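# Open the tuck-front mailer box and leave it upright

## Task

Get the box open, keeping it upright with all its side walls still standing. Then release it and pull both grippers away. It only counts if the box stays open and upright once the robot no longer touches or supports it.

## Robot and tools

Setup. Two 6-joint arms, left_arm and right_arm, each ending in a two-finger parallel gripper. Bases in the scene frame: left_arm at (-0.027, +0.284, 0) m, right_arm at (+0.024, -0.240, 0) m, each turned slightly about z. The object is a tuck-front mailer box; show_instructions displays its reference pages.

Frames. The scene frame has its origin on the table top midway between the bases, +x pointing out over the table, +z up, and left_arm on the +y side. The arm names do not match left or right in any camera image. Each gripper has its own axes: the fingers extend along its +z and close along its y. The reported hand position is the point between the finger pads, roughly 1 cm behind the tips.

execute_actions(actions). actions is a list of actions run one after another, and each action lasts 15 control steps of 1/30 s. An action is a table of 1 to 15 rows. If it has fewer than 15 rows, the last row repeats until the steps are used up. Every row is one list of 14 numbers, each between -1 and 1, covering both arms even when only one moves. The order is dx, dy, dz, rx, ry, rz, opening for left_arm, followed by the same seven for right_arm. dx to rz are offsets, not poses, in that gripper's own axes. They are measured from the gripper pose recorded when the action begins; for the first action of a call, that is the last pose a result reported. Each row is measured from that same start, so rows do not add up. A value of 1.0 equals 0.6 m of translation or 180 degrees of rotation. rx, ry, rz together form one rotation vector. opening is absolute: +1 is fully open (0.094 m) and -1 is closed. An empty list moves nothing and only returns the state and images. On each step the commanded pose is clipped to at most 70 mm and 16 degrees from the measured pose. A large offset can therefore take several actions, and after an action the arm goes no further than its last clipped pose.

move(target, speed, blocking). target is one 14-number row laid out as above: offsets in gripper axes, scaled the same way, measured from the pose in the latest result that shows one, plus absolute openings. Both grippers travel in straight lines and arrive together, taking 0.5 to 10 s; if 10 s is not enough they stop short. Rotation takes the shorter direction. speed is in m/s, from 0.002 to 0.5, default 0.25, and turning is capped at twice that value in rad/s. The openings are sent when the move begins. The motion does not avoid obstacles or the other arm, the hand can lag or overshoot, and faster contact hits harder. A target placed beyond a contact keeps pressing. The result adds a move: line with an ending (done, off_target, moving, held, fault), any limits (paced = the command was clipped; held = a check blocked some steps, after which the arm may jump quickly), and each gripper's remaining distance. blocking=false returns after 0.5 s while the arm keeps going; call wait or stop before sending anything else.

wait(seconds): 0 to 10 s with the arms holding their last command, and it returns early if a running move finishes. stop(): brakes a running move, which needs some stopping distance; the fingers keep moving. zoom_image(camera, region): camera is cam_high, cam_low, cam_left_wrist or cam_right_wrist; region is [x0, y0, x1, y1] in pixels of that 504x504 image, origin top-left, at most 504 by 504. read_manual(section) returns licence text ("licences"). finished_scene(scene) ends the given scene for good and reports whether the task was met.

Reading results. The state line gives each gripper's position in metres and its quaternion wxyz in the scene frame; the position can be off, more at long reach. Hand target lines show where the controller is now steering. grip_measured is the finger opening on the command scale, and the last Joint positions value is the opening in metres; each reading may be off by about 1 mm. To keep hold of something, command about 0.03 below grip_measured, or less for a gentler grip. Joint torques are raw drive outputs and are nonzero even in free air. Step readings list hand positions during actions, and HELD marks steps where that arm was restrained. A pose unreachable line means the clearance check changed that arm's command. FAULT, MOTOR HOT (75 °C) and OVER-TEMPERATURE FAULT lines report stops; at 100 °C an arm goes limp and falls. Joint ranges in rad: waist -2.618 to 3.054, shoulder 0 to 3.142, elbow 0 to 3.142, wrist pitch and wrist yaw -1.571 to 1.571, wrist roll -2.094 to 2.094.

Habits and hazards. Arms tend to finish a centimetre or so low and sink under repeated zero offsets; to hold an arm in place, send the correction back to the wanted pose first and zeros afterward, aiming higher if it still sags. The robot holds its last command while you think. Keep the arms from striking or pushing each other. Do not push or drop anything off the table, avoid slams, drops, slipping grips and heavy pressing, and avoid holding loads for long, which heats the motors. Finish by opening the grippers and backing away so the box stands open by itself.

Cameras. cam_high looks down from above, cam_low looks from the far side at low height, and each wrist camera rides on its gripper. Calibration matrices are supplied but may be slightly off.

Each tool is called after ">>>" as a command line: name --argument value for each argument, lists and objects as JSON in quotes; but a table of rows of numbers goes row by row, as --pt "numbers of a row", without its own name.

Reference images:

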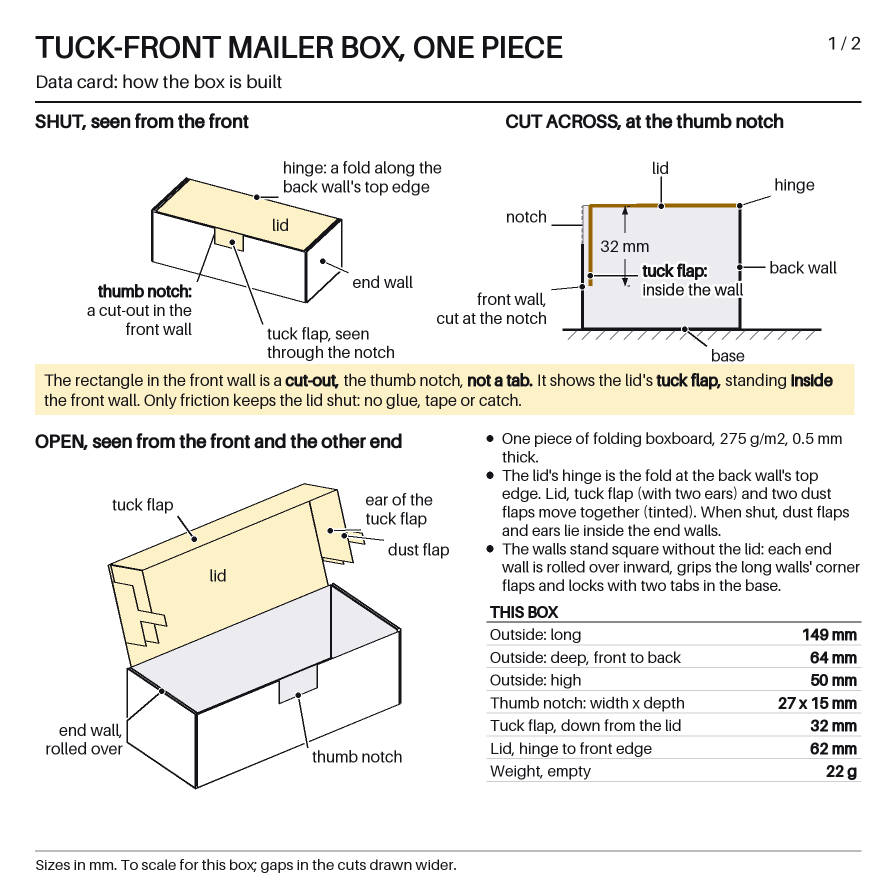

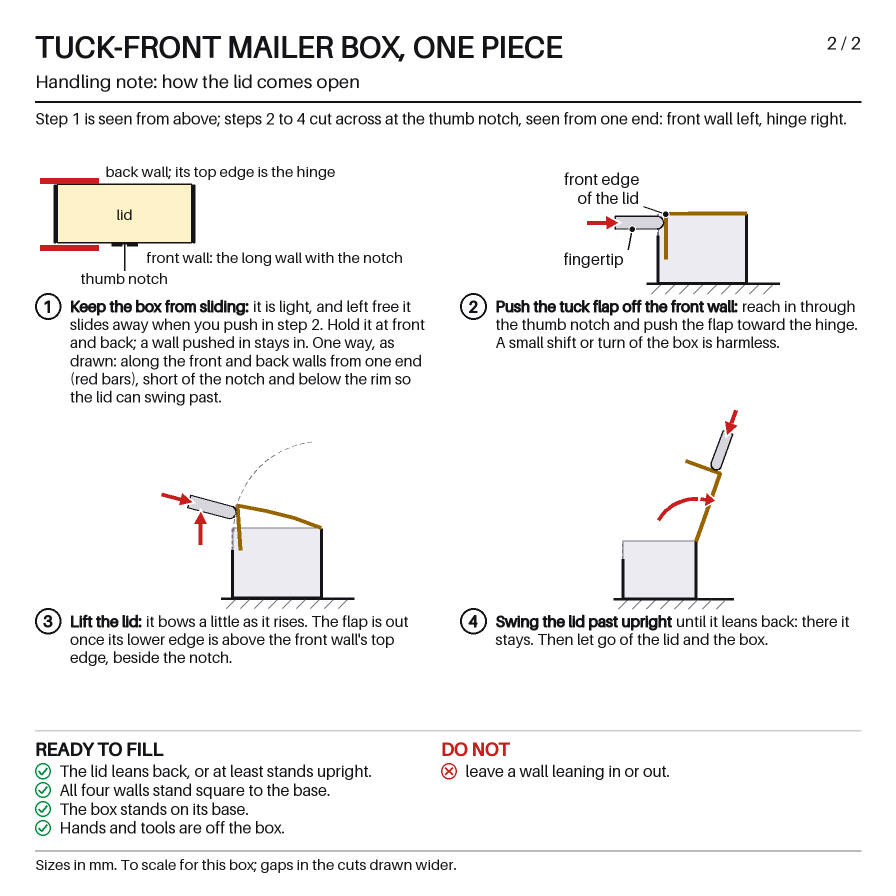

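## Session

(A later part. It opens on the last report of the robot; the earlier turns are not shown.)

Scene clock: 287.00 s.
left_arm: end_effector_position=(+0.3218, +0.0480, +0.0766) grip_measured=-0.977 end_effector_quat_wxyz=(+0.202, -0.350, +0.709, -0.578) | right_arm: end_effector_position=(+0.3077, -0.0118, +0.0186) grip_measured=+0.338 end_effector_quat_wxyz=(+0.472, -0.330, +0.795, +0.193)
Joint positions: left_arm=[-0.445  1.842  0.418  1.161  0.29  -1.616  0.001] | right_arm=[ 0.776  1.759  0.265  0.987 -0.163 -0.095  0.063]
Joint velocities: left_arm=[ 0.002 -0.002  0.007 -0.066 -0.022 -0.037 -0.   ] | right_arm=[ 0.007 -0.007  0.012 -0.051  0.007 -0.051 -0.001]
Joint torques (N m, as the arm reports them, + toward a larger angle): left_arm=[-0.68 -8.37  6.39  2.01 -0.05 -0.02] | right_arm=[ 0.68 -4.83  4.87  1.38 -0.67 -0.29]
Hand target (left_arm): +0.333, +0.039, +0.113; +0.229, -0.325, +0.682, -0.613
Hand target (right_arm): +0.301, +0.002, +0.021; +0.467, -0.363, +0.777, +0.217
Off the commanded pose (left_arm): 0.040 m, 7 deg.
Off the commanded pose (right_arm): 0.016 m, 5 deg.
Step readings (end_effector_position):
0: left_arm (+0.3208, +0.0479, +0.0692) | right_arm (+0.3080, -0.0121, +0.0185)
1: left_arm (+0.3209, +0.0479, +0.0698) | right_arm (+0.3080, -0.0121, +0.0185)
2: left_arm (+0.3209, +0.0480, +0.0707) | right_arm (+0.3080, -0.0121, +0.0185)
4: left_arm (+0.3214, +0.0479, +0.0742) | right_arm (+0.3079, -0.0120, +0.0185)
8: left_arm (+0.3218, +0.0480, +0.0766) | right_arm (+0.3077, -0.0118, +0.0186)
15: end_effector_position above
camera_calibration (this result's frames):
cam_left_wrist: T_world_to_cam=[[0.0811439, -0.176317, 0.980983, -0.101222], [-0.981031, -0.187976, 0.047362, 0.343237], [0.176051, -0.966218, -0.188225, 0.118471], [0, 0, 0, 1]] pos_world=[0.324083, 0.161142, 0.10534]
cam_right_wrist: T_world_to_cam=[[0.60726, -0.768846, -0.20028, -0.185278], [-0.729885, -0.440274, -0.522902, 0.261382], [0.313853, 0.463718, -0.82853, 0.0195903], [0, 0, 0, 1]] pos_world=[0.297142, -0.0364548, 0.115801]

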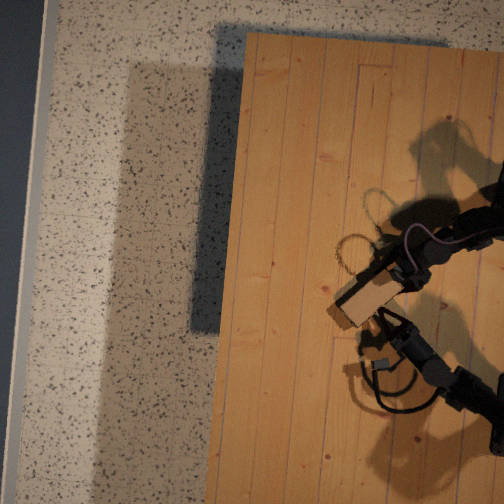

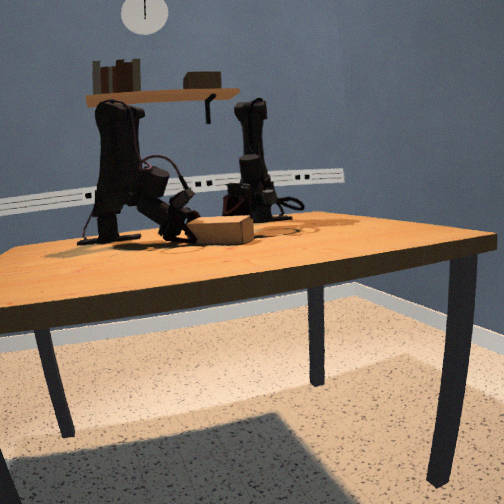

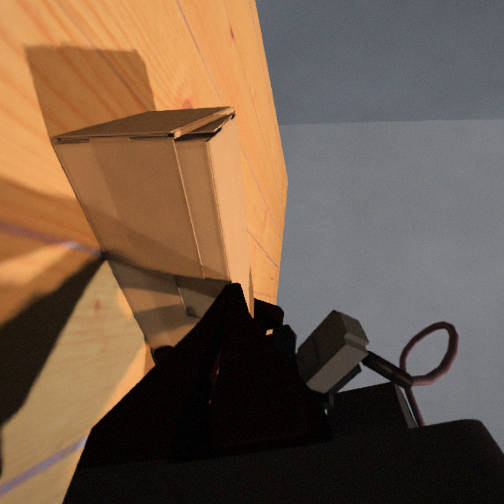

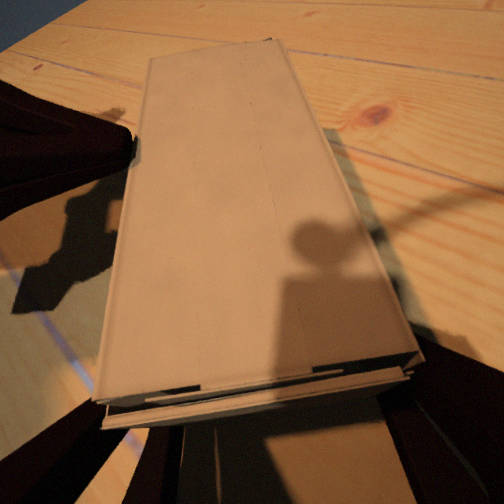

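>>> execute_actions --actions '[[[0,-0.02,0.008,0.012,0,0.005,-1,-0.008,-0.016,0.007,0.017,-0.003,0.008,0.33]],[[0,0.018,0.008,-0.006,0,0.005,-1,-0.008,0,0.007,0,-0.003,0,0.33]]]'

Scene clock: 299.03 s.
left_arm: end_effector_position=(+0.3205, +0.0487, +0.0617) grip_measured=-0.977 end_effector_quat_wxyz=(+0.197, -0.353, +0.718, -0.567) | right_arm: end_effector_position=(+0.3123, -0.0167, +0.0185) grip_measured=+0.338 end_effector_quat_wxyz=(+0.475, -0.309, +0.803, +0.185)
Joint positions: left_arm=[-0.445  1.885  0.418  1.17   0.29  -1.607  0.001] | right_arm=[ 0.776  1.759  0.265  0.988 -0.125 -0.065  0.063]
Joint velocities: left_arm=[-0.012 -0.002 -0.002 -0.037  0.066 -0.081 -0.001] | right_arm=[ 0.002 -0.007 -0.012 -0.007 -0.037 -0.022 -0.001]
Joint torques (N m, as the arm reports them, + toward a larger angle): left_arm=[-0.48 -5.81  4.08  1.7  -0.01  0.09] | right_arm=[ 0.25 -4.6   4.98  1.45 -0.02  0.01]
Hand target (left_arm): +0.322, +0.046, +0.065; +0.204, -0.346, +0.716, -0.571
Hand target (right_arm): +0.317, -0.013, +0.021; +0.479, -0.309, +0.801, +0.186
Off the commanded pose (left_arm): 0.005 m, 1 deg.
Off the commanded pose (right_arm): 0.006 m, 1 deg.
Step readings (end_effector_position; steps 1 to 15: 1st action; 16 to 30: 2nd action):
0: left_arm (+0.3218, +0.0480, +0.0766) | right_arm (+0.3077, -0.0118, +0.0186)
1: left_arm (+0.3218, +0.0480, +0.0766) | right_arm (+0.3087, -0.0129, +0.0185)
2: left_arm (+0.3219, +0.0479, +0.0769) | right_arm (+0.3093, -0.0135, +0.0186)
4: left_arm (+0.3219, +0.0479, +0.0772) | right_arm (+0.3105, -0.0148, +0.0185)
8: left_arm (+0.3219, +0.0479, +0.0772) | right_arm (+0.3117, -0.0160, +0.0185)
15: left_arm (+0.3219, +0.0479, +0.0772) | right_arm (+0.3123, -0.0167, +0.0185)
16: left_arm (+0.3219, +0.0479, +0.0760) | right_arm (+0.3123, -0.0167, +0.0185)
17: left_arm (+0.3218, +0.0480, +0.0737) | right_arm (+0.3123, -0.0167, +0.0185)
19: left_arm (+0.3210, +0.0484, +0.0662) | right_arm (+0.3123, -0.0167, +0.0185)
23: left_arm (+0.3205, +0.0487, +0.0617) | right_arm (+0.3123, -0.0167, +0.0185)
30: end_effector_position above
camera_calibration (this result's frames):
cam_left_wrist: T_world_to_cam=[[0.104139, -0.197923, 0.97467, -0.0922293], [-0.980117, -0.186847, 0.0667789, 0.341195], [0.168897, -0.962245, -0.213446, 0.120228], [0, 0, 0, 1]] pos_world=[0.323709, 0.161186, 0.0927706]
cam_right_wrist: T_world_to_cam=[[0.569187, -0.79564, -0.207326, -0.180302], [-0.752834, -0.402944, -0.520458, 0.270313], [0.330557, 0.45232, -0.828335, 0.0149565], [0, 0, 0, 1]] pos_world=[0.301182, -0.0412994, 0.115694]

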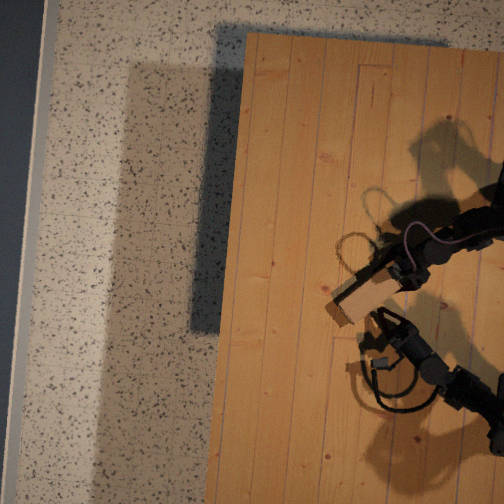

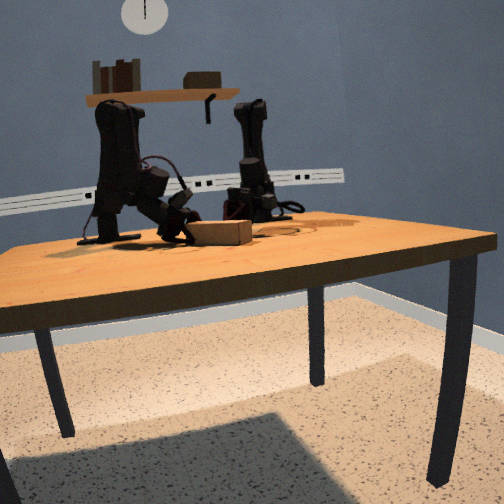

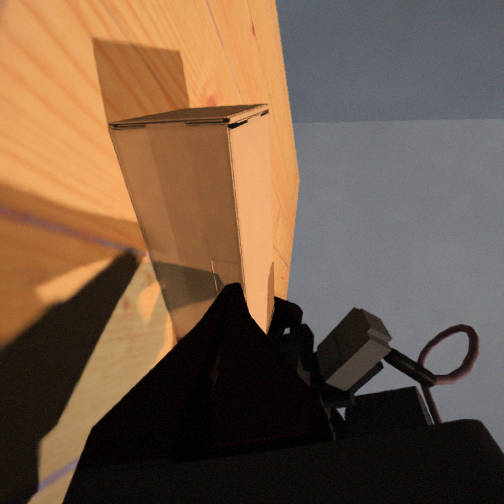

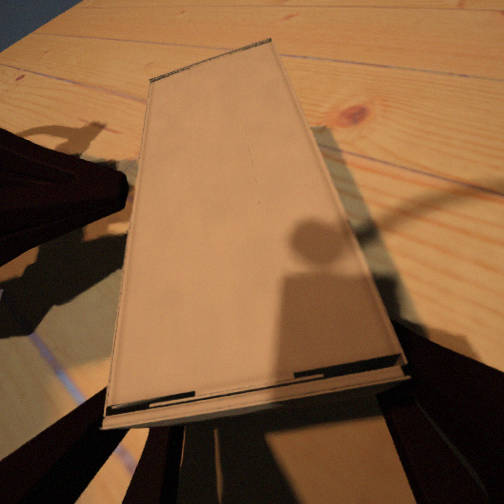

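>>> execute_actions --actions '[[[0,0.002,0.007,0.002,0,0.005,-1,-0.008,0,0.007,0,-0.003,0,0.33]]]'

>>> execute_actions --actions '[[[0,-0.03,0.008,0.016,0,0.005,-1,-0.008,0.03,0.007,-0.031,-0.003,-0.016,0.33]],[[0,-0.04,0.01,0.022,0,0.005,-1,-0.006,0.05,0.004,-0.05,-0.003,-0.025,0.33]]]'

Scene clock: 305.00 s.
left_arm: end_effector_position=(+0.3196, +0.0491, +0.0542) grip_measured=-0.977 end_effector_quat_wxyz=(+0.194, -0.356, +0.722, -0.561) | right_arm: end_effector_position=(+0.3123, -0.0167, +0.0185) grip_measured=+0.338 end_effector_quat_wxyz=(+0.475, -0.309, +0.803, +0.185)
Joint positions: left_arm=[-0.445  1.906  0.418  1.175  0.29  -1.604  0.001] | right_arm=[ 0.776  1.759  0.265  0.988 -0.125 -0.064  0.063]
Joint velocities: left_arm=[-0.002  0.002 -0.012 -0.007 -0.007 -0.051  0.001] | right_arm=[ 0.007 -0.002 -0.002 -0.037 -0.051  0.007 -0.   ]
Joint torques (N m, as the arm reports them, + toward a larger angle): left_arm=[-0.38 -5.66  4.18  1.75 -0.01  0.09] | right_arm=[ 0.25 -4.74  4.92  1.45 -0.03  0.  ]
Hand target (left_arm): +0.323, +0.046, +0.059; +0.203, -0.347, +0.719, -0.567
Hand target (right_arm): +0.317, -0.013, +0.021; +0.479, -0.308, +0.801, +0.186
Off the commanded pose (left_arm): 0.007 m, 2 deg.
Off the commanded pose (right_arm): 0.006 m, 1 deg.
Step readings (end_effector_position):
0: left_arm (+0.3205, +0.0487, +0.0617) | right_arm (+0.3123, -0.0167, +0.0185)
1: left_arm (+0.3205, +0.0487, +0.0612) | right_arm (+0.3123, -0.0167, +0.0185)
2: left_arm (+0.3204, +0.0487, +0.0601) | right_arm (+0.3123, -0.0167, +0.0185)
4: left_arm (+0.3199, +0.0489, +0.0564) | right_arm (+0.3123, -0.0167, +0.0185)
8: left_arm (+0.3196, +0.0491, +0.0542) | right_arm (+0.3123, -0.0167, +0.0185)
15: end_effector_position above
camera_calibration (this result's frames):
cam_left_wrist: T_world_to_cam=[[0.116475, -0.207533, 0.971269, -0.0881045], [-0.979353, -0.186691, 0.0775542, 0.340095], [0.165233, -0.960248, -0.224992, 0.120915], [0, 0, 0, 1]] pos_world=[0.323355, 0.161317, 0.0864024]
cam_right_wrist: T_world_to_cam=[[0.568609, -0.795798, -0.208301, -0.180106], [-0.753407, -0.402144, -0.520248, 0.270501], [0.330246, 0.452753, -0.828223, 0.0150587], [0, 0, 0, 1]] pos_world=[0.301234, -0.0413654, 0.115684]

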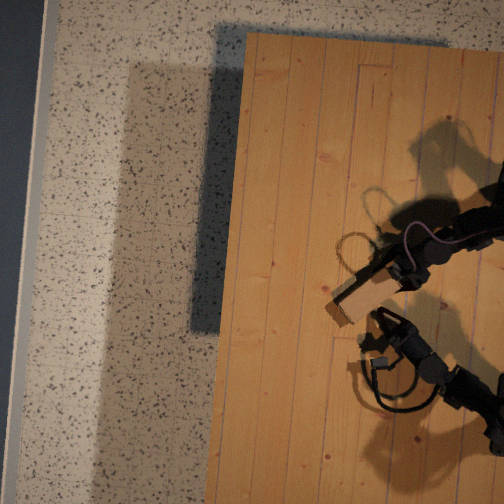

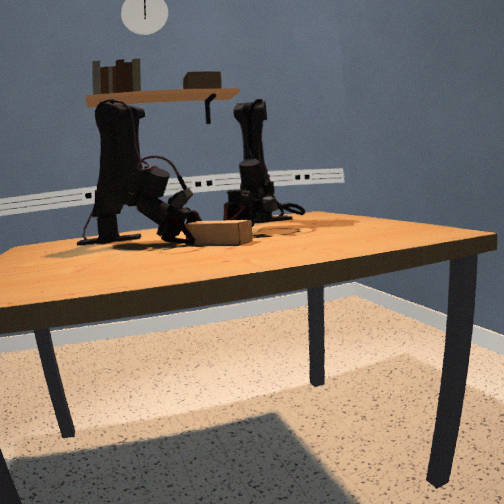

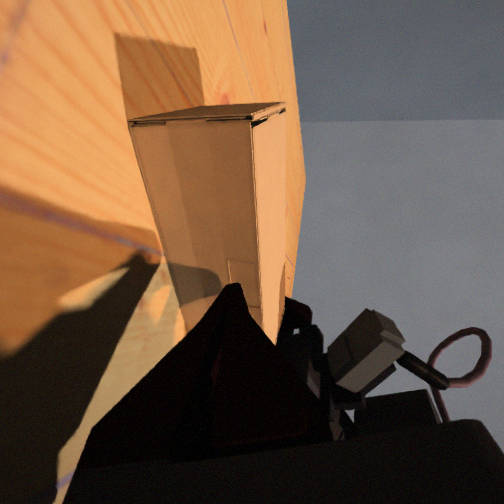

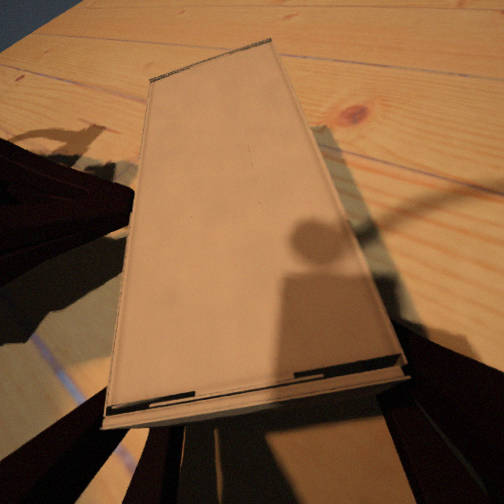

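Scene clock: 306.00 s.
left_arm: end_effector_position=(+0.3193, +0.0490, +0.0539) grip_measured=-0.977 end_effector_quat_wxyz=(+0.191, -0.358, +0.722, -0.561) | right_arm: end_effector_position=(+0.3071, -0.0111, +0.0189) grip_measured=+0.338 end_effector_quat_wxyz=(+0.473, -0.339, +0.790, +0.192)
Joint positions: left_arm=[-0.445  1.906  0.418  1.173  0.291 -1.609  0.001] | right_arm=[ 0.774  1.759  0.265  0.987 -0.173 -0.115  0.063]
Joint velocities: left_arm=[ 0.002 -0.017 -0.002 -0.007 -0.051  0.037  0.001] | right_arm=[ 0.002  0.002 -0.017 -0.007  0.022  0.081 -0.   ]
Joint torques (N m, as the arm reports them, + toward a larger angle): left_arm=[-0.44 -7.03  5.41  1.9  -0.04 -0.03] | right_arm=[ 1.43 -5.42  4.38  1.32 -1.09 -0.37]
Hand target (left_arm): +0.330, +0.043, +0.075; +0.210, -0.343, +0.705, -0.584
Hand target (right_arm): +0.289, +0.010, +0.022; +0.460, -0.389, +0.762, +0.237
Off the commanded pose (left_arm): 0.025 m, 4 deg.
Off the commanded pose (right_arm): 0.029 m, 9 deg.
Step readings (end_effector_position; steps 1 to 15: 1st action; 16 to 30: 2nd action):
0: left_arm (+0.3196, +0.0491, +0.0542) | right_arm (+0.3123, -0.0167, +0.0185)
1: left_arm (+0.3196, +0.0491, +0.0542) | right_arm (+0.3112, -0.0154, +0.0186)
2: left_arm (+0.3196, +0.0491, +0.0542) | right_arm (+0.3096, -0.0136, +0.0187)
4: left_arm (+0.3196, +0.0491, +0.0542) | right_arm (+0.3084, -0.0125, +0.0187)
8: left_arm (+0.3196, +0.0491, +0.0542) | right_arm (+0.3083, -0.0123, +0.0187)
15: left_arm (+0.3196, +0.0491, +0.0542) | right_arm (+0.3083, -0.0123, +0.0187)
16: left_arm (+0.3195, +0.0490, +0.0543) | right_arm (+0.3072, -0.0112, +0.0188)
17: left_arm (+0.3194, +0.0490, +0.0541) | right_arm (+0.3068, -0.0107, +0.0188)
19: left_arm (+0.3194, +0.0490, +0.0539) | right_arm (+0.3069, -0.0109, +0.0189)
23: left_arm (+0.3193, +0.0490, +0.0539) | right_arm (+0.3071, -0.0111, +0.0189)
30: end_effector_position above
camera_calibration (this result's frames):
cam_left_wrist: T_world_to_cam=[[0.121518, -0.204271, 0.971343, -0.0895586], [-0.978913, -0.186551, 0.0832335, 0.339358], [0.164203, -0.960975, -0.222632, 0.120987], [0, 0, 0, 1]] pos_world=[0.323219, 0.161279, 0.0856817]
cam_right_wrist: T_world_to_cam=[[0.621946, -0.760412, -0.186966, -0.188986], [-0.716759, -0.456669, -0.526982, 0.257284], [0.315342, 0.461764, -0.829056, 0.0192366], [0, 0, 0, 1]] pos_world=[0.295884, -0.0350961, 0.116198]

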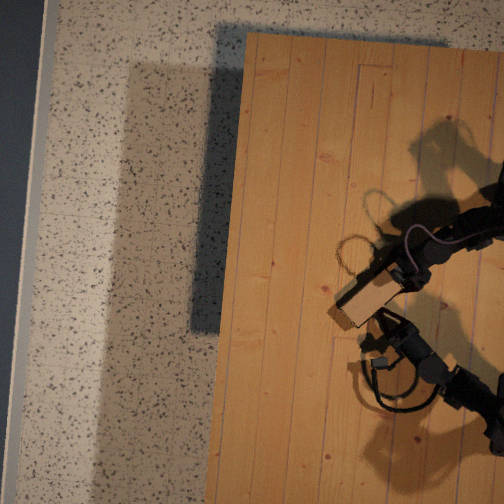

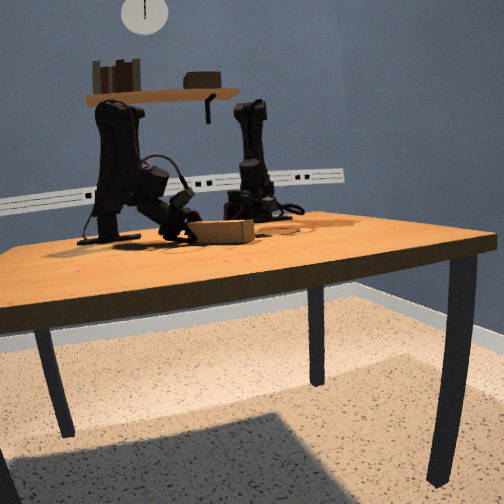

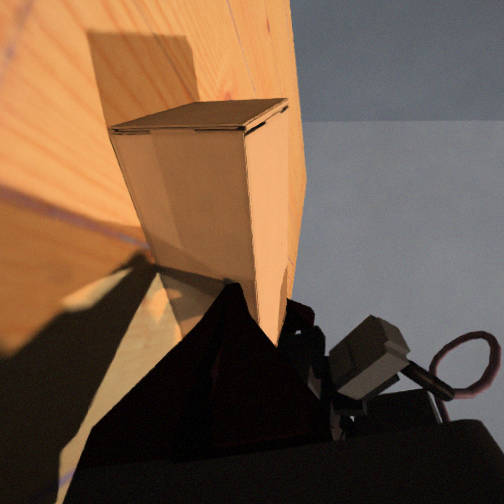

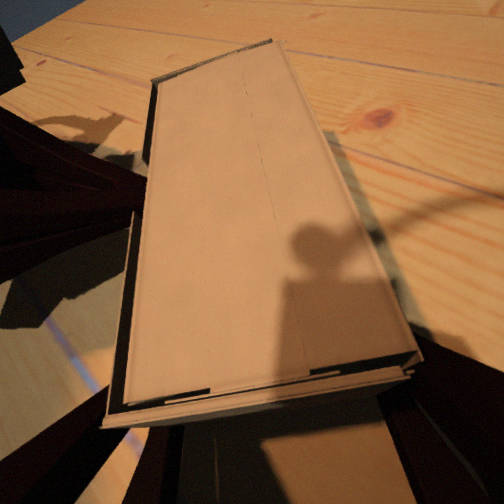

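Low on the flap now; lift.

>>> execute_actions --actions '[[[0.003,-0.082,0.004,0.042,0,0.01,-1,-0.006,0.052,0.004,-0.05,-0.003,-0.018,0.33]]]'

>>> execute_actions --actions '[[[0.003,-0.082,0.008,0.042,0,0.01,-1,-0.006,0.056,0.004,-0.054,-0.003,-0.02,0.33]]]'

Scene clock: 311.47 s.
left_arm: end_effector_position=(+0.3201, +0.0481, +0.0641) grip_measured=-0.977 end_effector_quat_wxyz=(+0.193, -0.356, +0.716, -0.569) | right_arm: end_effector_position=(+0.3079, -0.0121, +0.0189) grip_measured=+0.338 end_effector_quat_wxyz=(+0.474, -0.338, +0.790, +0.191)
Joint positions: left_arm=[-0.445  1.875  0.418  1.163  0.294 -1.618  0.001] | right_arm=[ 0.77   1.759  0.265  0.987 -0.173 -0.117  0.063]
Joint velocities: left_arm=[-0.012  0.007 -0.017 -0.007 -0.037 -0.007  0.001] | right_arm=[ 0.002 -0.002 -0.007  0.007 -0.022 -0.022 -0.   ]
Joint torques (N m, as the arm reports them, + toward a larger angle): left_arm=[-0.5  -8.57  5.85  2.07 -0.07 -0.03] | right_arm=[ 2.1  -5.4   4.17  1.34 -1.17 -0.39]
Hand target (left_arm): +0.333, +0.041, +0.100; +0.222, -0.333, +0.689, -0.605
Hand target (right_arm): +0.287, +0.011, +0.021; +0.458, -0.394, +0.760, +0.240
Off the commanded pose (left_arm): 0.040 m, 7 deg.
Off the commanded pose (right_arm): 0.033 m, 10 deg.
Step readings (end_effector_position):
0: left_arm (+0.3193, +0.0490, +0.0539) | right_arm (+0.3071, -0.0111, +0.0189)
1: left_arm (+0.3194, +0.0489, +0.0548) | right_arm (+0.3070, -0.0110, +0.0189)
2: left_arm (+0.3194, +0.0489, +0.0563) | right_arm (+0.3070, -0.0110, +0.0189)
4: left_arm (+0.3197, +0.0485, +0.0604) | right_arm (+0.3076, -0.0117, +0.0189)
8: left_arm (+0.3201, +0.0481, +0.0641) | right_arm (+0.3079, -0.0121, +0.0189)
15: end_effector_position above
camera_calibration (this result's frames):
cam_left_wrist: T_world_to_cam=[[0.109173, -0.188292, 0.976026, -0.0968041], [-0.979851, -0.185595, 0.0737963, 0.339947], [0.16725, -0.964417, -0.20476, 0.12038], [0, 0, 0, 1]] pos_world=[0.323533, 0.160961, 0.0940455]
cam_right_wrist: T_world_to_cam=[[0.620009, -0.762268, -0.185838, -0.189731], [-0.717566, -0.455113, -0.52723, 0.257681], [0.317313, 0.460238, -0.829152, 0.0188334], [0, 0, 0, 1]] pos_world=[0.296562, -0.0360201, 0.116213]

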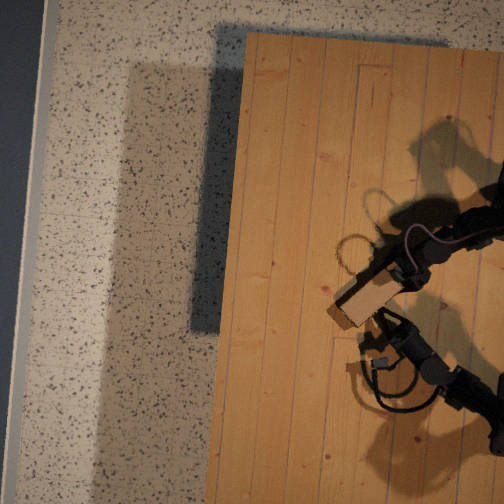

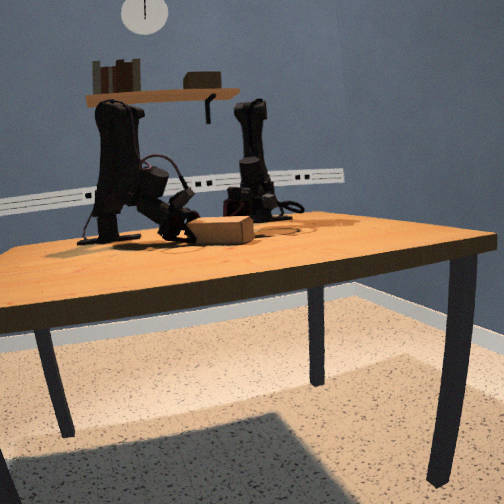

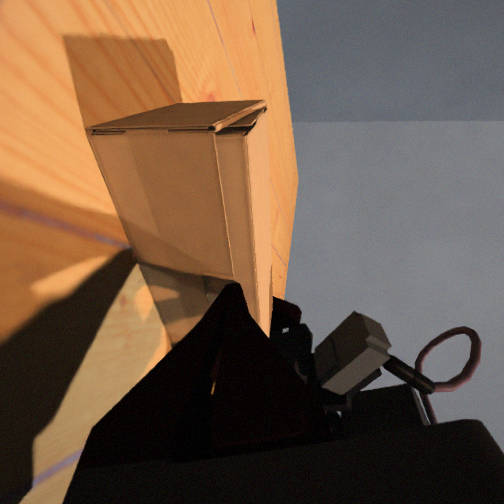

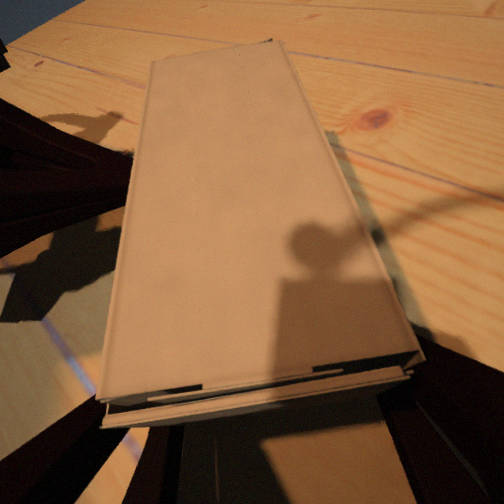

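Scene clock: 311.97 s.
left_arm: end_effector_position=(+0.3202, +0.0478, +0.0697) grip_measured=-0.977 end_effector_quat_wxyz=(+0.192, -0.357, +0.712, -0.574) | right_arm: end_effector_position=(+0.3077, -0.0119, +0.0189) grip_measured=+0.338 end_effector_quat_wxyz=(+0.474, -0.339, +0.790, +0.192)
Joint positions: left_arm=[-0.445  1.855  0.418  1.153  0.295 -1.628  0.001] | right_arm=[ 0.77   1.759  0.265  0.987 -0.175 -0.117  0.063]
Joint velocities: left_arm=[-0.002 -0.007  0.002  0.037 -0.066  0.022 -0.001] | right_arm=[ 0.012 -0.002 -0.022 -0.051  0.007  0.051 -0.   ]
Joint torques (N m, as the arm reports them, + toward a larger angle): left_arm=[-0.61 -8.69  6.41  2.1  -0.09 -0.03] | right_arm=[ 1.82 -5.35  4.21  1.34 -1.24 -0.42]
Hand target (left_arm): +0.334, +0.039, +0.110; +0.224, -0.331, +0.682, -0.613
Hand target (right_arm): +0.286, +0.012, +0.022; +0.457, -0.397, +0.758, +0.242
Off the commanded pose (left_arm): 0.044 m, 7 deg.
Off the commanded pose (right_arm): 0.034 m, 10 deg.
Step readings (end_effector_position):
0: left_arm (+0.3201, +0.0481, +0.0641) | right_arm (+0.3079, -0.0121, +0.0189)
1: left_arm (+0.3201, +0.0481, +0.0647) | right_arm (+0.3079, -0.0121, +0.0189)
2: left_arm (+0.3201, +0.0481, +0.0660) | right_arm (+0.3079, -0.0121, +0.0189)
4: left_arm (+0.3203, +0.0479, +0.0689) | right_arm (+0.3078, -0.0120, +0.0189)
8: left_arm (+0.3202, +0.0478, +0.0697) | right_arm (+0.3077, -0.0119, +0.0189)
15: end_effector_position above
camera_calibration (this result's frames):
cam_left_wrist: T_world_to_cam=[[0.107574, -0.176777, 0.978355, -0.102553], [-0.979696, -0.186312, 0.0740572, 0.339608], [0.169187, -0.966456, -0.19323, 0.119877], [0, 0, 0, 1]] pos_world=[0.323463, 0.161, 0.0983462]
cam_right_wrist: T_world_to_cam=[[0.621183, -0.76109, -0.186744, -0.189724], [-0.717078, -0.455903, -0.527211, 0.257485], [0.316118, 0.461404, -0.82896, 0.019193], [0, 0, 0, 1]] pos_world=[0.296423, -0.0358642, 0.11623]

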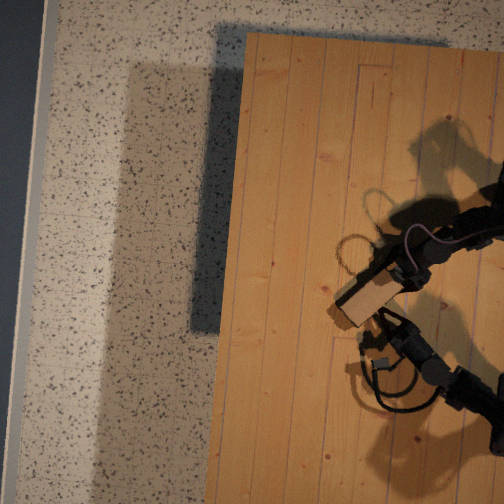

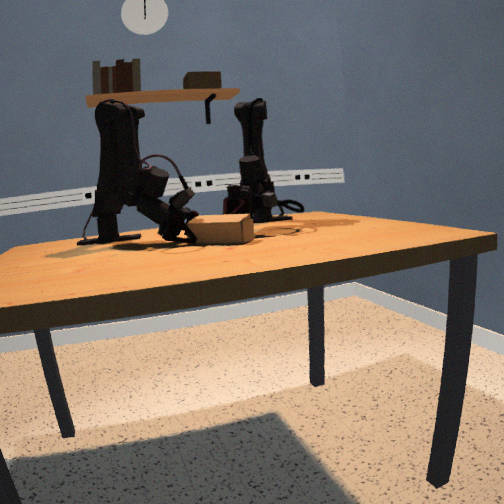

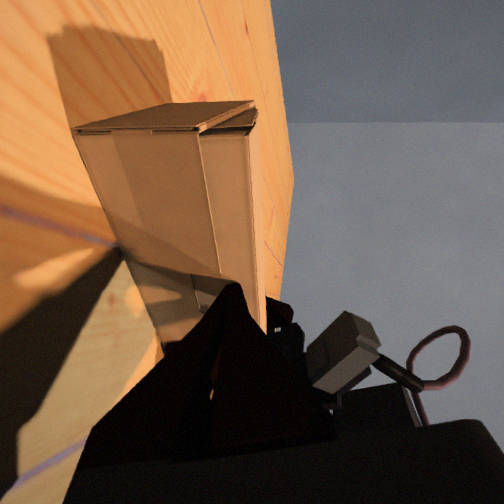

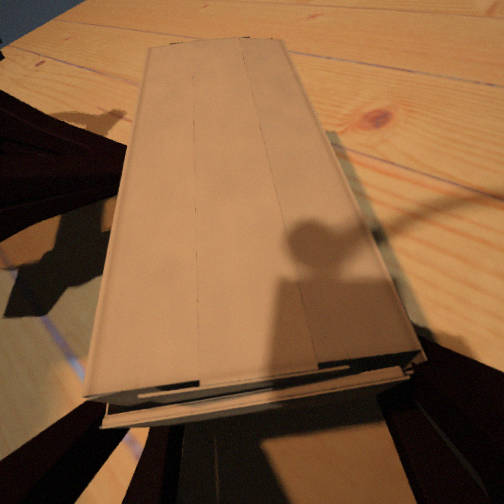

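Working.

>>> execute_actions --actions '[[[0.003,-0.088,0.01,0.046,0,0.012,-1,-0.004,0.056,0.004,-0.054,-0.001,-0.022,0.33]]]'

>>> execute_actions --actions '[[[0.003,-0.09,0.012,0.046,0,0.012,-1,-0.004,0.056,0.004,-0.054,-0.001,-0.024,0.33]]]'

Scene clock: 317.33 s.
left_arm: end_effector_position=(+0.3205, +0.0475, +0.0754) grip_measured=-0.977 end_effector_quat_wxyz=(+0.192, -0.357, +0.708, -0.578) | right_arm: end_effector_position=(+0.3074, -0.0115, +0.0190) grip_measured=+0.338 end_effector_quat_wxyz=(+0.473, -0.340, +0.789, +0.192)
Joint positions: left_arm=[-0.445  1.838  0.418  1.148  0.296 -1.636  0.001] | right_arm=[ 0.77   1.759  0.265  0.987 -0.178 -0.119  0.063]
Joint velocities: left_arm=[-0.002  0.002  0.002 -0.081  0.051 -0.022 -0.   ] | right_arm=[-0.022 -0.007 -0.002 -0.037 -0.037  0.007 -0.001]
Joint torques (N m, as the arm reports them, + toward a larger angle): left_arm=[-0.62 -8.61  6.81  2.16 -0.1  -0.04] | right_arm=[ 1.78 -5.45  4.19  1.28 -1.18 -0.47]
Hand target (left_arm): +0.335, +0.039, +0.119; +0.227, -0.329, +0.675, -0.620
Hand target (right_arm): +0.285, +0.011, +0.021; +0.455, -0.401, +0.758, +0.241
Off the commanded pose (left_arm): 0.048 m, 8 deg.
Off the commanded pose (right_arm): 0.033 m, 10 deg.
Step readings (end_effector_position):
0: left_arm (+0.3202, +0.0478, +0.0697) | right_arm (+0.3077, -0.0119, +0.0189)
1: left_arm (+0.3203, +0.0478, +0.0703) | right_arm (+0.3076, -0.0118, +0.0189)
2: left_arm (+0.3202, +0.0478, +0.0710) | right_arm (+0.3076, -0.0118, +0.0189)
4: left_arm (+0.3204, +0.0477, +0.0732) | right_arm (+0.3075, -0.0117, +0.0189)
8: left_arm (+0.3205, +0.0475, +0.0754) | right_arm (+0.3074, -0.0115, +0.0190)
15: end_effector_position above
camera_calibration (this result's frames):
cam_left_wrist: T_world_to_cam=[[0.102872, -0.165279, 0.980867, -0.107443], [-0.979853, -0.186547, 0.0713317, 0.339654], [0.171188, -0.968444, -0.181139, 0.119124], [0, 0, 0, 1]] pos_world=[0.323472, 0.160968, 0.102737]
cam_right_wrist: T_world_to_cam=[[0.623738, -0.759088, -0.186374, -0.19002], [-0.715346, -0.458281, -0.527502, 0.256881], [0.315009, 0.462345, -0.828858, 0.0195171], [0, 0, 0, 1]] pos_world=[0.296134, -0.0355422, 0.116267]

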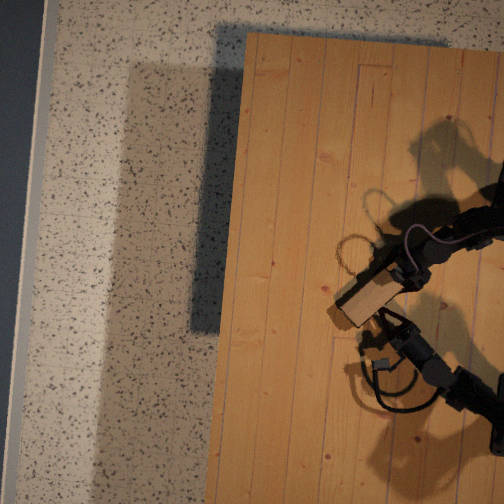

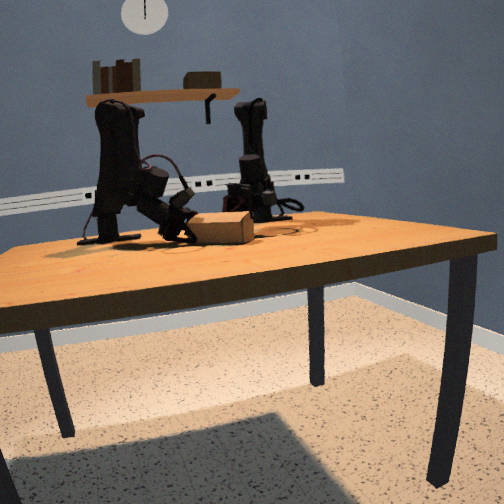

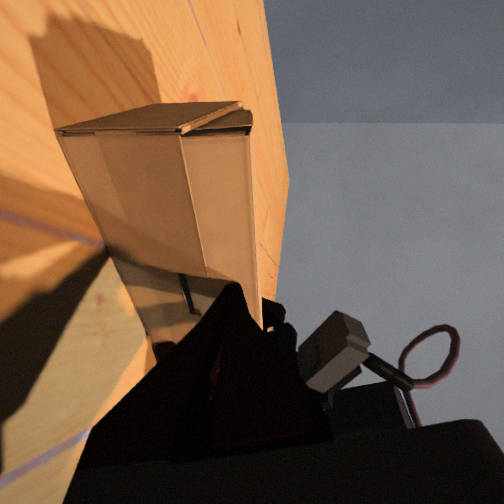

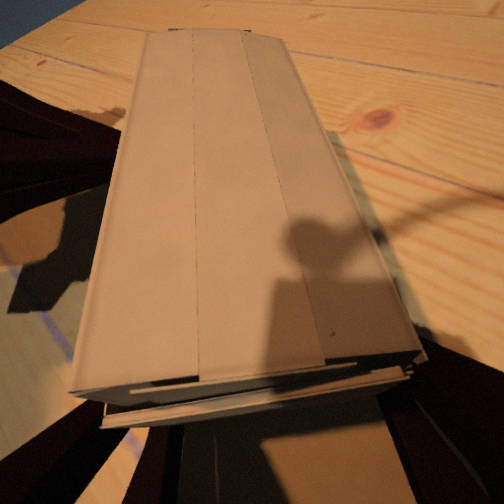

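Scene clock: 317.83 s.
left_arm: end_effector_position=(+0.3209, +0.0471, +0.0836) grip_measured=-0.977 end_effector_quat_wxyz=(+0.193, -0.356, +0.702, -0.585) | right_arm: end_effector_position=(+0.3069, -0.0110, +0.0190) grip_measured=+0.338 end_effector_quat_wxyz=(+0.474, -0.343, +0.788, +0.192)
Joint positions: left_arm=[-0.445  1.814  0.418  1.143  0.297 -1.645  0.001] | right_arm=[ 0.77   1.759  0.265  0.987 -0.182 -0.125  0.063]
Joint velocities: left_arm=[ 0.002  0.007 -0.007 -0.022  0.037 -0.022 -0.   ] | right_arm=[ 0.002  0.012 -0.002 -0.037  0.007  0.007  0.001]
Joint torques (N m, as the arm reports them, + toward a larger angle): left_arm=[-0.68 -8.13  7.3   2.09 -0.12 -0.01] | right_arm=[ 1.88 -5.51  4.21  1.25 -1.2  -0.5 ]
Hand target (left_arm): +0.336, +0.038, +0.126; +0.227, -0.329, +0.671, -0.625
Hand target (right_arm): +0.285, +0.012, +0.021; +0.456, -0.404, +0.756, +0.240
Off the commanded pose (left_arm): 0.047 m, 8 deg.
Off the commanded pose (right_arm): 0.033 m, 10 deg.
Step readings (end_effector_position):
0: left_arm (+0.3205, +0.0475, +0.0754) | right_arm (+0.3074, -0.0115, +0.0190)
1: left_arm (+0.3205, +0.0475, +0.0758) | right_arm (+0.3073, -0.0115, +0.0190)
2: left_arm (+0.3204, +0.0475, +0.0766) | right_arm (+0.3073, -0.0114, +0.0190)
4: left_arm (+0.3207, +0.0473, +0.0800) | right_arm (+0.3071, -0.0112, +0.0190)
8: left_arm (+0.3209, +0.0471, +0.0835) | right_arm (+0.3069, -0.0110, +0.0190)
15: end_effector_position above
camera_calibration (this result's frames):
cam_left_wrist: T_world_to_cam=[[0.0933474, -0.150475, 0.984197, -0.113562], [-0.980306, -0.186676, 0.0644371, 0.340089], [0.17403, -0.970829, -0.164938, 0.117997], [0, 0, 0, 1]] pos_world=[0.323457, 0.160953, 0.109315]
cam_right_wrist: T_world_to_cam=[[0.628988, -0.755583, -0.182943, -0.190983], [-0.710987, -0.463909, -0.528475, 0.255429], [0.314437, 0.462474, -0.829003, 0.0196609], [0, 0, 0, 1]] pos_world=[0.295551, -0.0349001, 0.116348]

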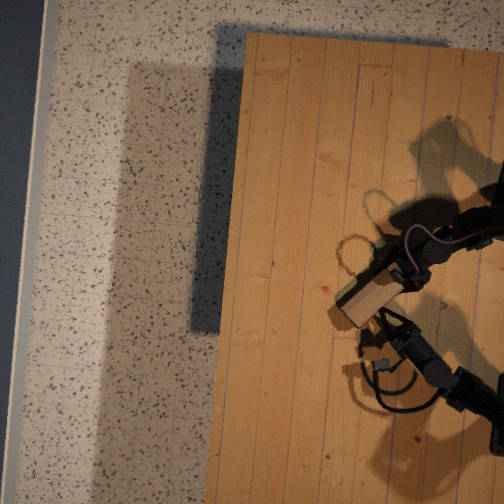

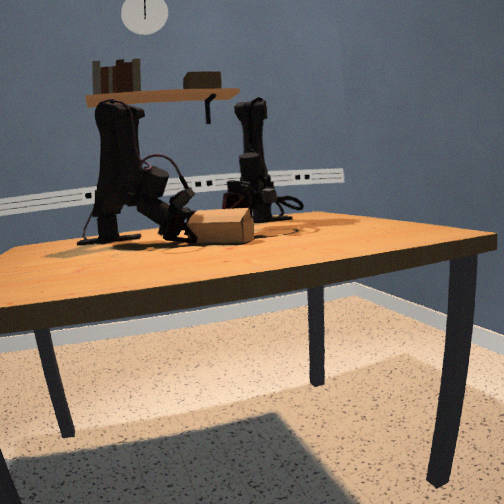

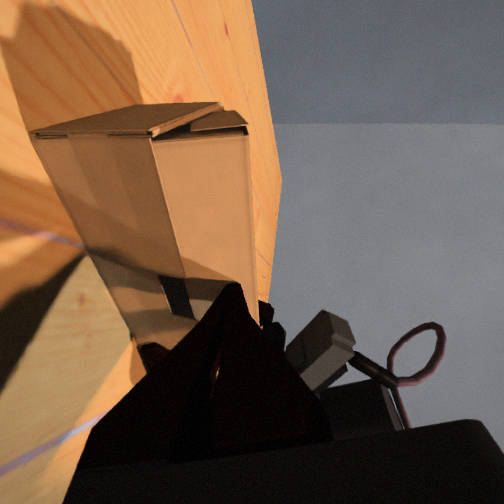

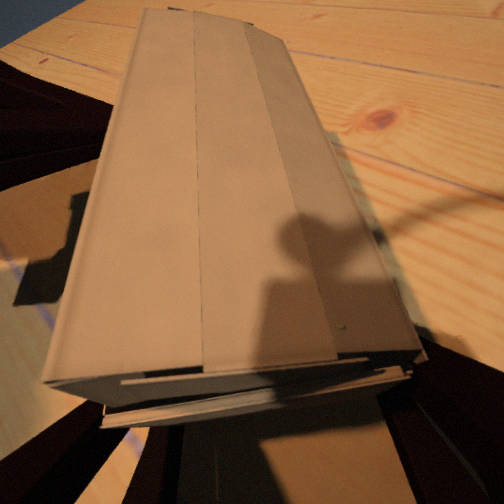

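>>> execute_actions --actions '[[[0.003,-0.088,0.014,0.044,0,0.012,-1,-0.004,0.048,0.004,-0.046,-0.001,-0.022,0.33]]]'

Scene clock: 322.00 s.
left_arm: end_effector_position=(+0.3329, +0.0372, +0.1252) grip_measured=-0.977 end_effector_quat_wxyz=(+0.217, -0.325, +0.673, -0.628) | right_arm: end_effector_position=(+0.2997, -0.0048, +0.0186) grip_measured=+0.338 end_effector_quat_wxyz=(+0.466, -0.363, +0.779, +0.210)
Joint positions: left_arm=[-0.45   1.783  0.466  1.195  0.305 -1.651  0.001] | right_arm=[ 0.769  1.759  0.265  0.981 -0.237 -0.144  0.063]
Joint velocities: left_arm=[ 0.002 -0.007  0.012  0.022  0.037  0.037 -0.   ] | right_arm=[-0.007 -0.007  0.002  0.037 -0.242 -0.051 -0.   ]
Joint torques (N m, as the arm reports them, + toward a larger angle): left_arm=[-0.36 -6.68  5.62  1.32 -0.19 -0.01] | right_arm=[ 1.7  -5.31  4.53  1.32 -0.42 -0.28]
Hand target (left_arm): +0.339, +0.037, +0.133; +0.228, -0.328, +0.667, -0.629
Hand target (right_arm): +0.288, +0.010, +0.020; +0.458, -0.401, +0.758, +0.233
Off the commanded pose (left_arm): 0.010 m, 2 deg.
Off the commanded pose (right_arm): 0.020 m, 6 deg.
Step readings (end_effector_position):
0: left_arm (+0.3209, +0.0471, +0.0836) | right_arm (+0.3069, -0.0110, +0.0190)
1: left_arm (+0.3209, +0.0470, +0.0843) | right_arm (+0.3069, -0.0110, +0.0190)
2: left_arm (+0.3209, +0.0470, +0.0857) | right_arm (+0.3069, -0.0110, +0.0190)
4: left_arm (+0.3222, +0.0464, +0.0920) | right_arm (+0.3074, -0.0116, +0.0190)
8: left_arm (+0.3272, +0.0415, +0.1091) | right_arm (+0.3067, -0.0109, +0.0191)
15: end_effector_position above
camera_calibration (this result's frames):
cam_left_wrist: T_world_to_cam=[[-0.0182473, -0.0856496, 0.996158, -0.12383], [-0.984041, -0.174842, -0.0330582, 0.360348], [0.177001, -0.980864, -0.0810924, 0.102042], [0, 0, 0, 1]] pos_world=[0.334276, 0.152487, 0.143542]
cam_right_wrist: T_world_to_cam=[[0.66851, -0.717994, -0.193853, -0.193299], [-0.688479, -0.498908, -0.526392, 0.246055], [0.281231, 0.485362, -0.827848, 0.0287554], [0, 0, 0, 1]] pos_world=[0.290539, -0.0299855, 0.115855]

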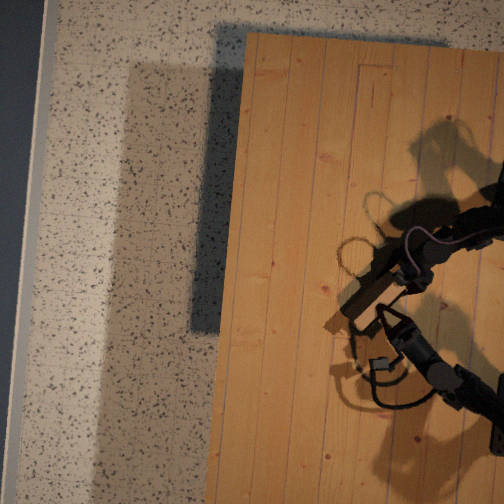

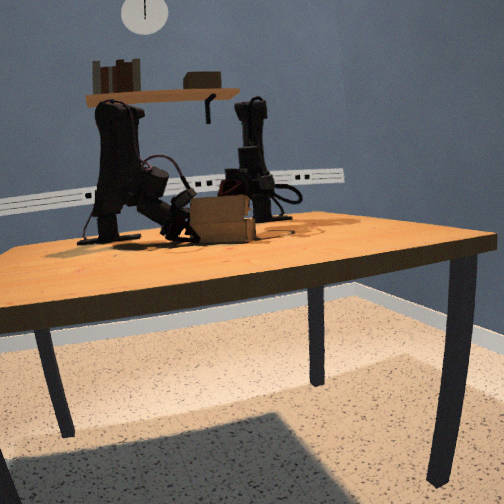

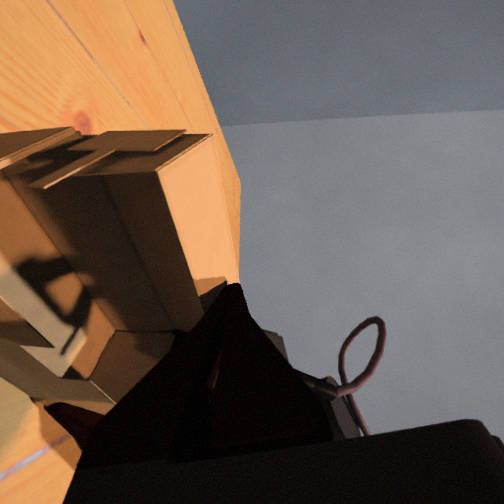

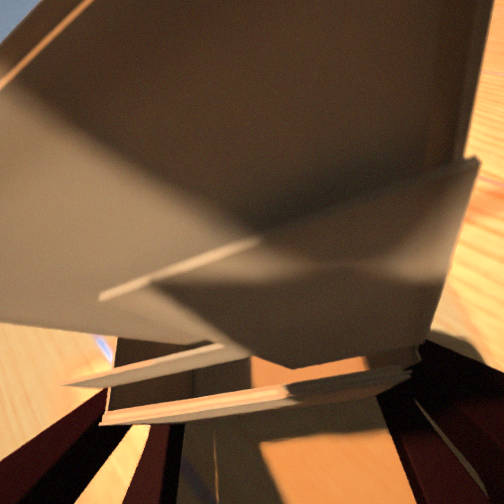

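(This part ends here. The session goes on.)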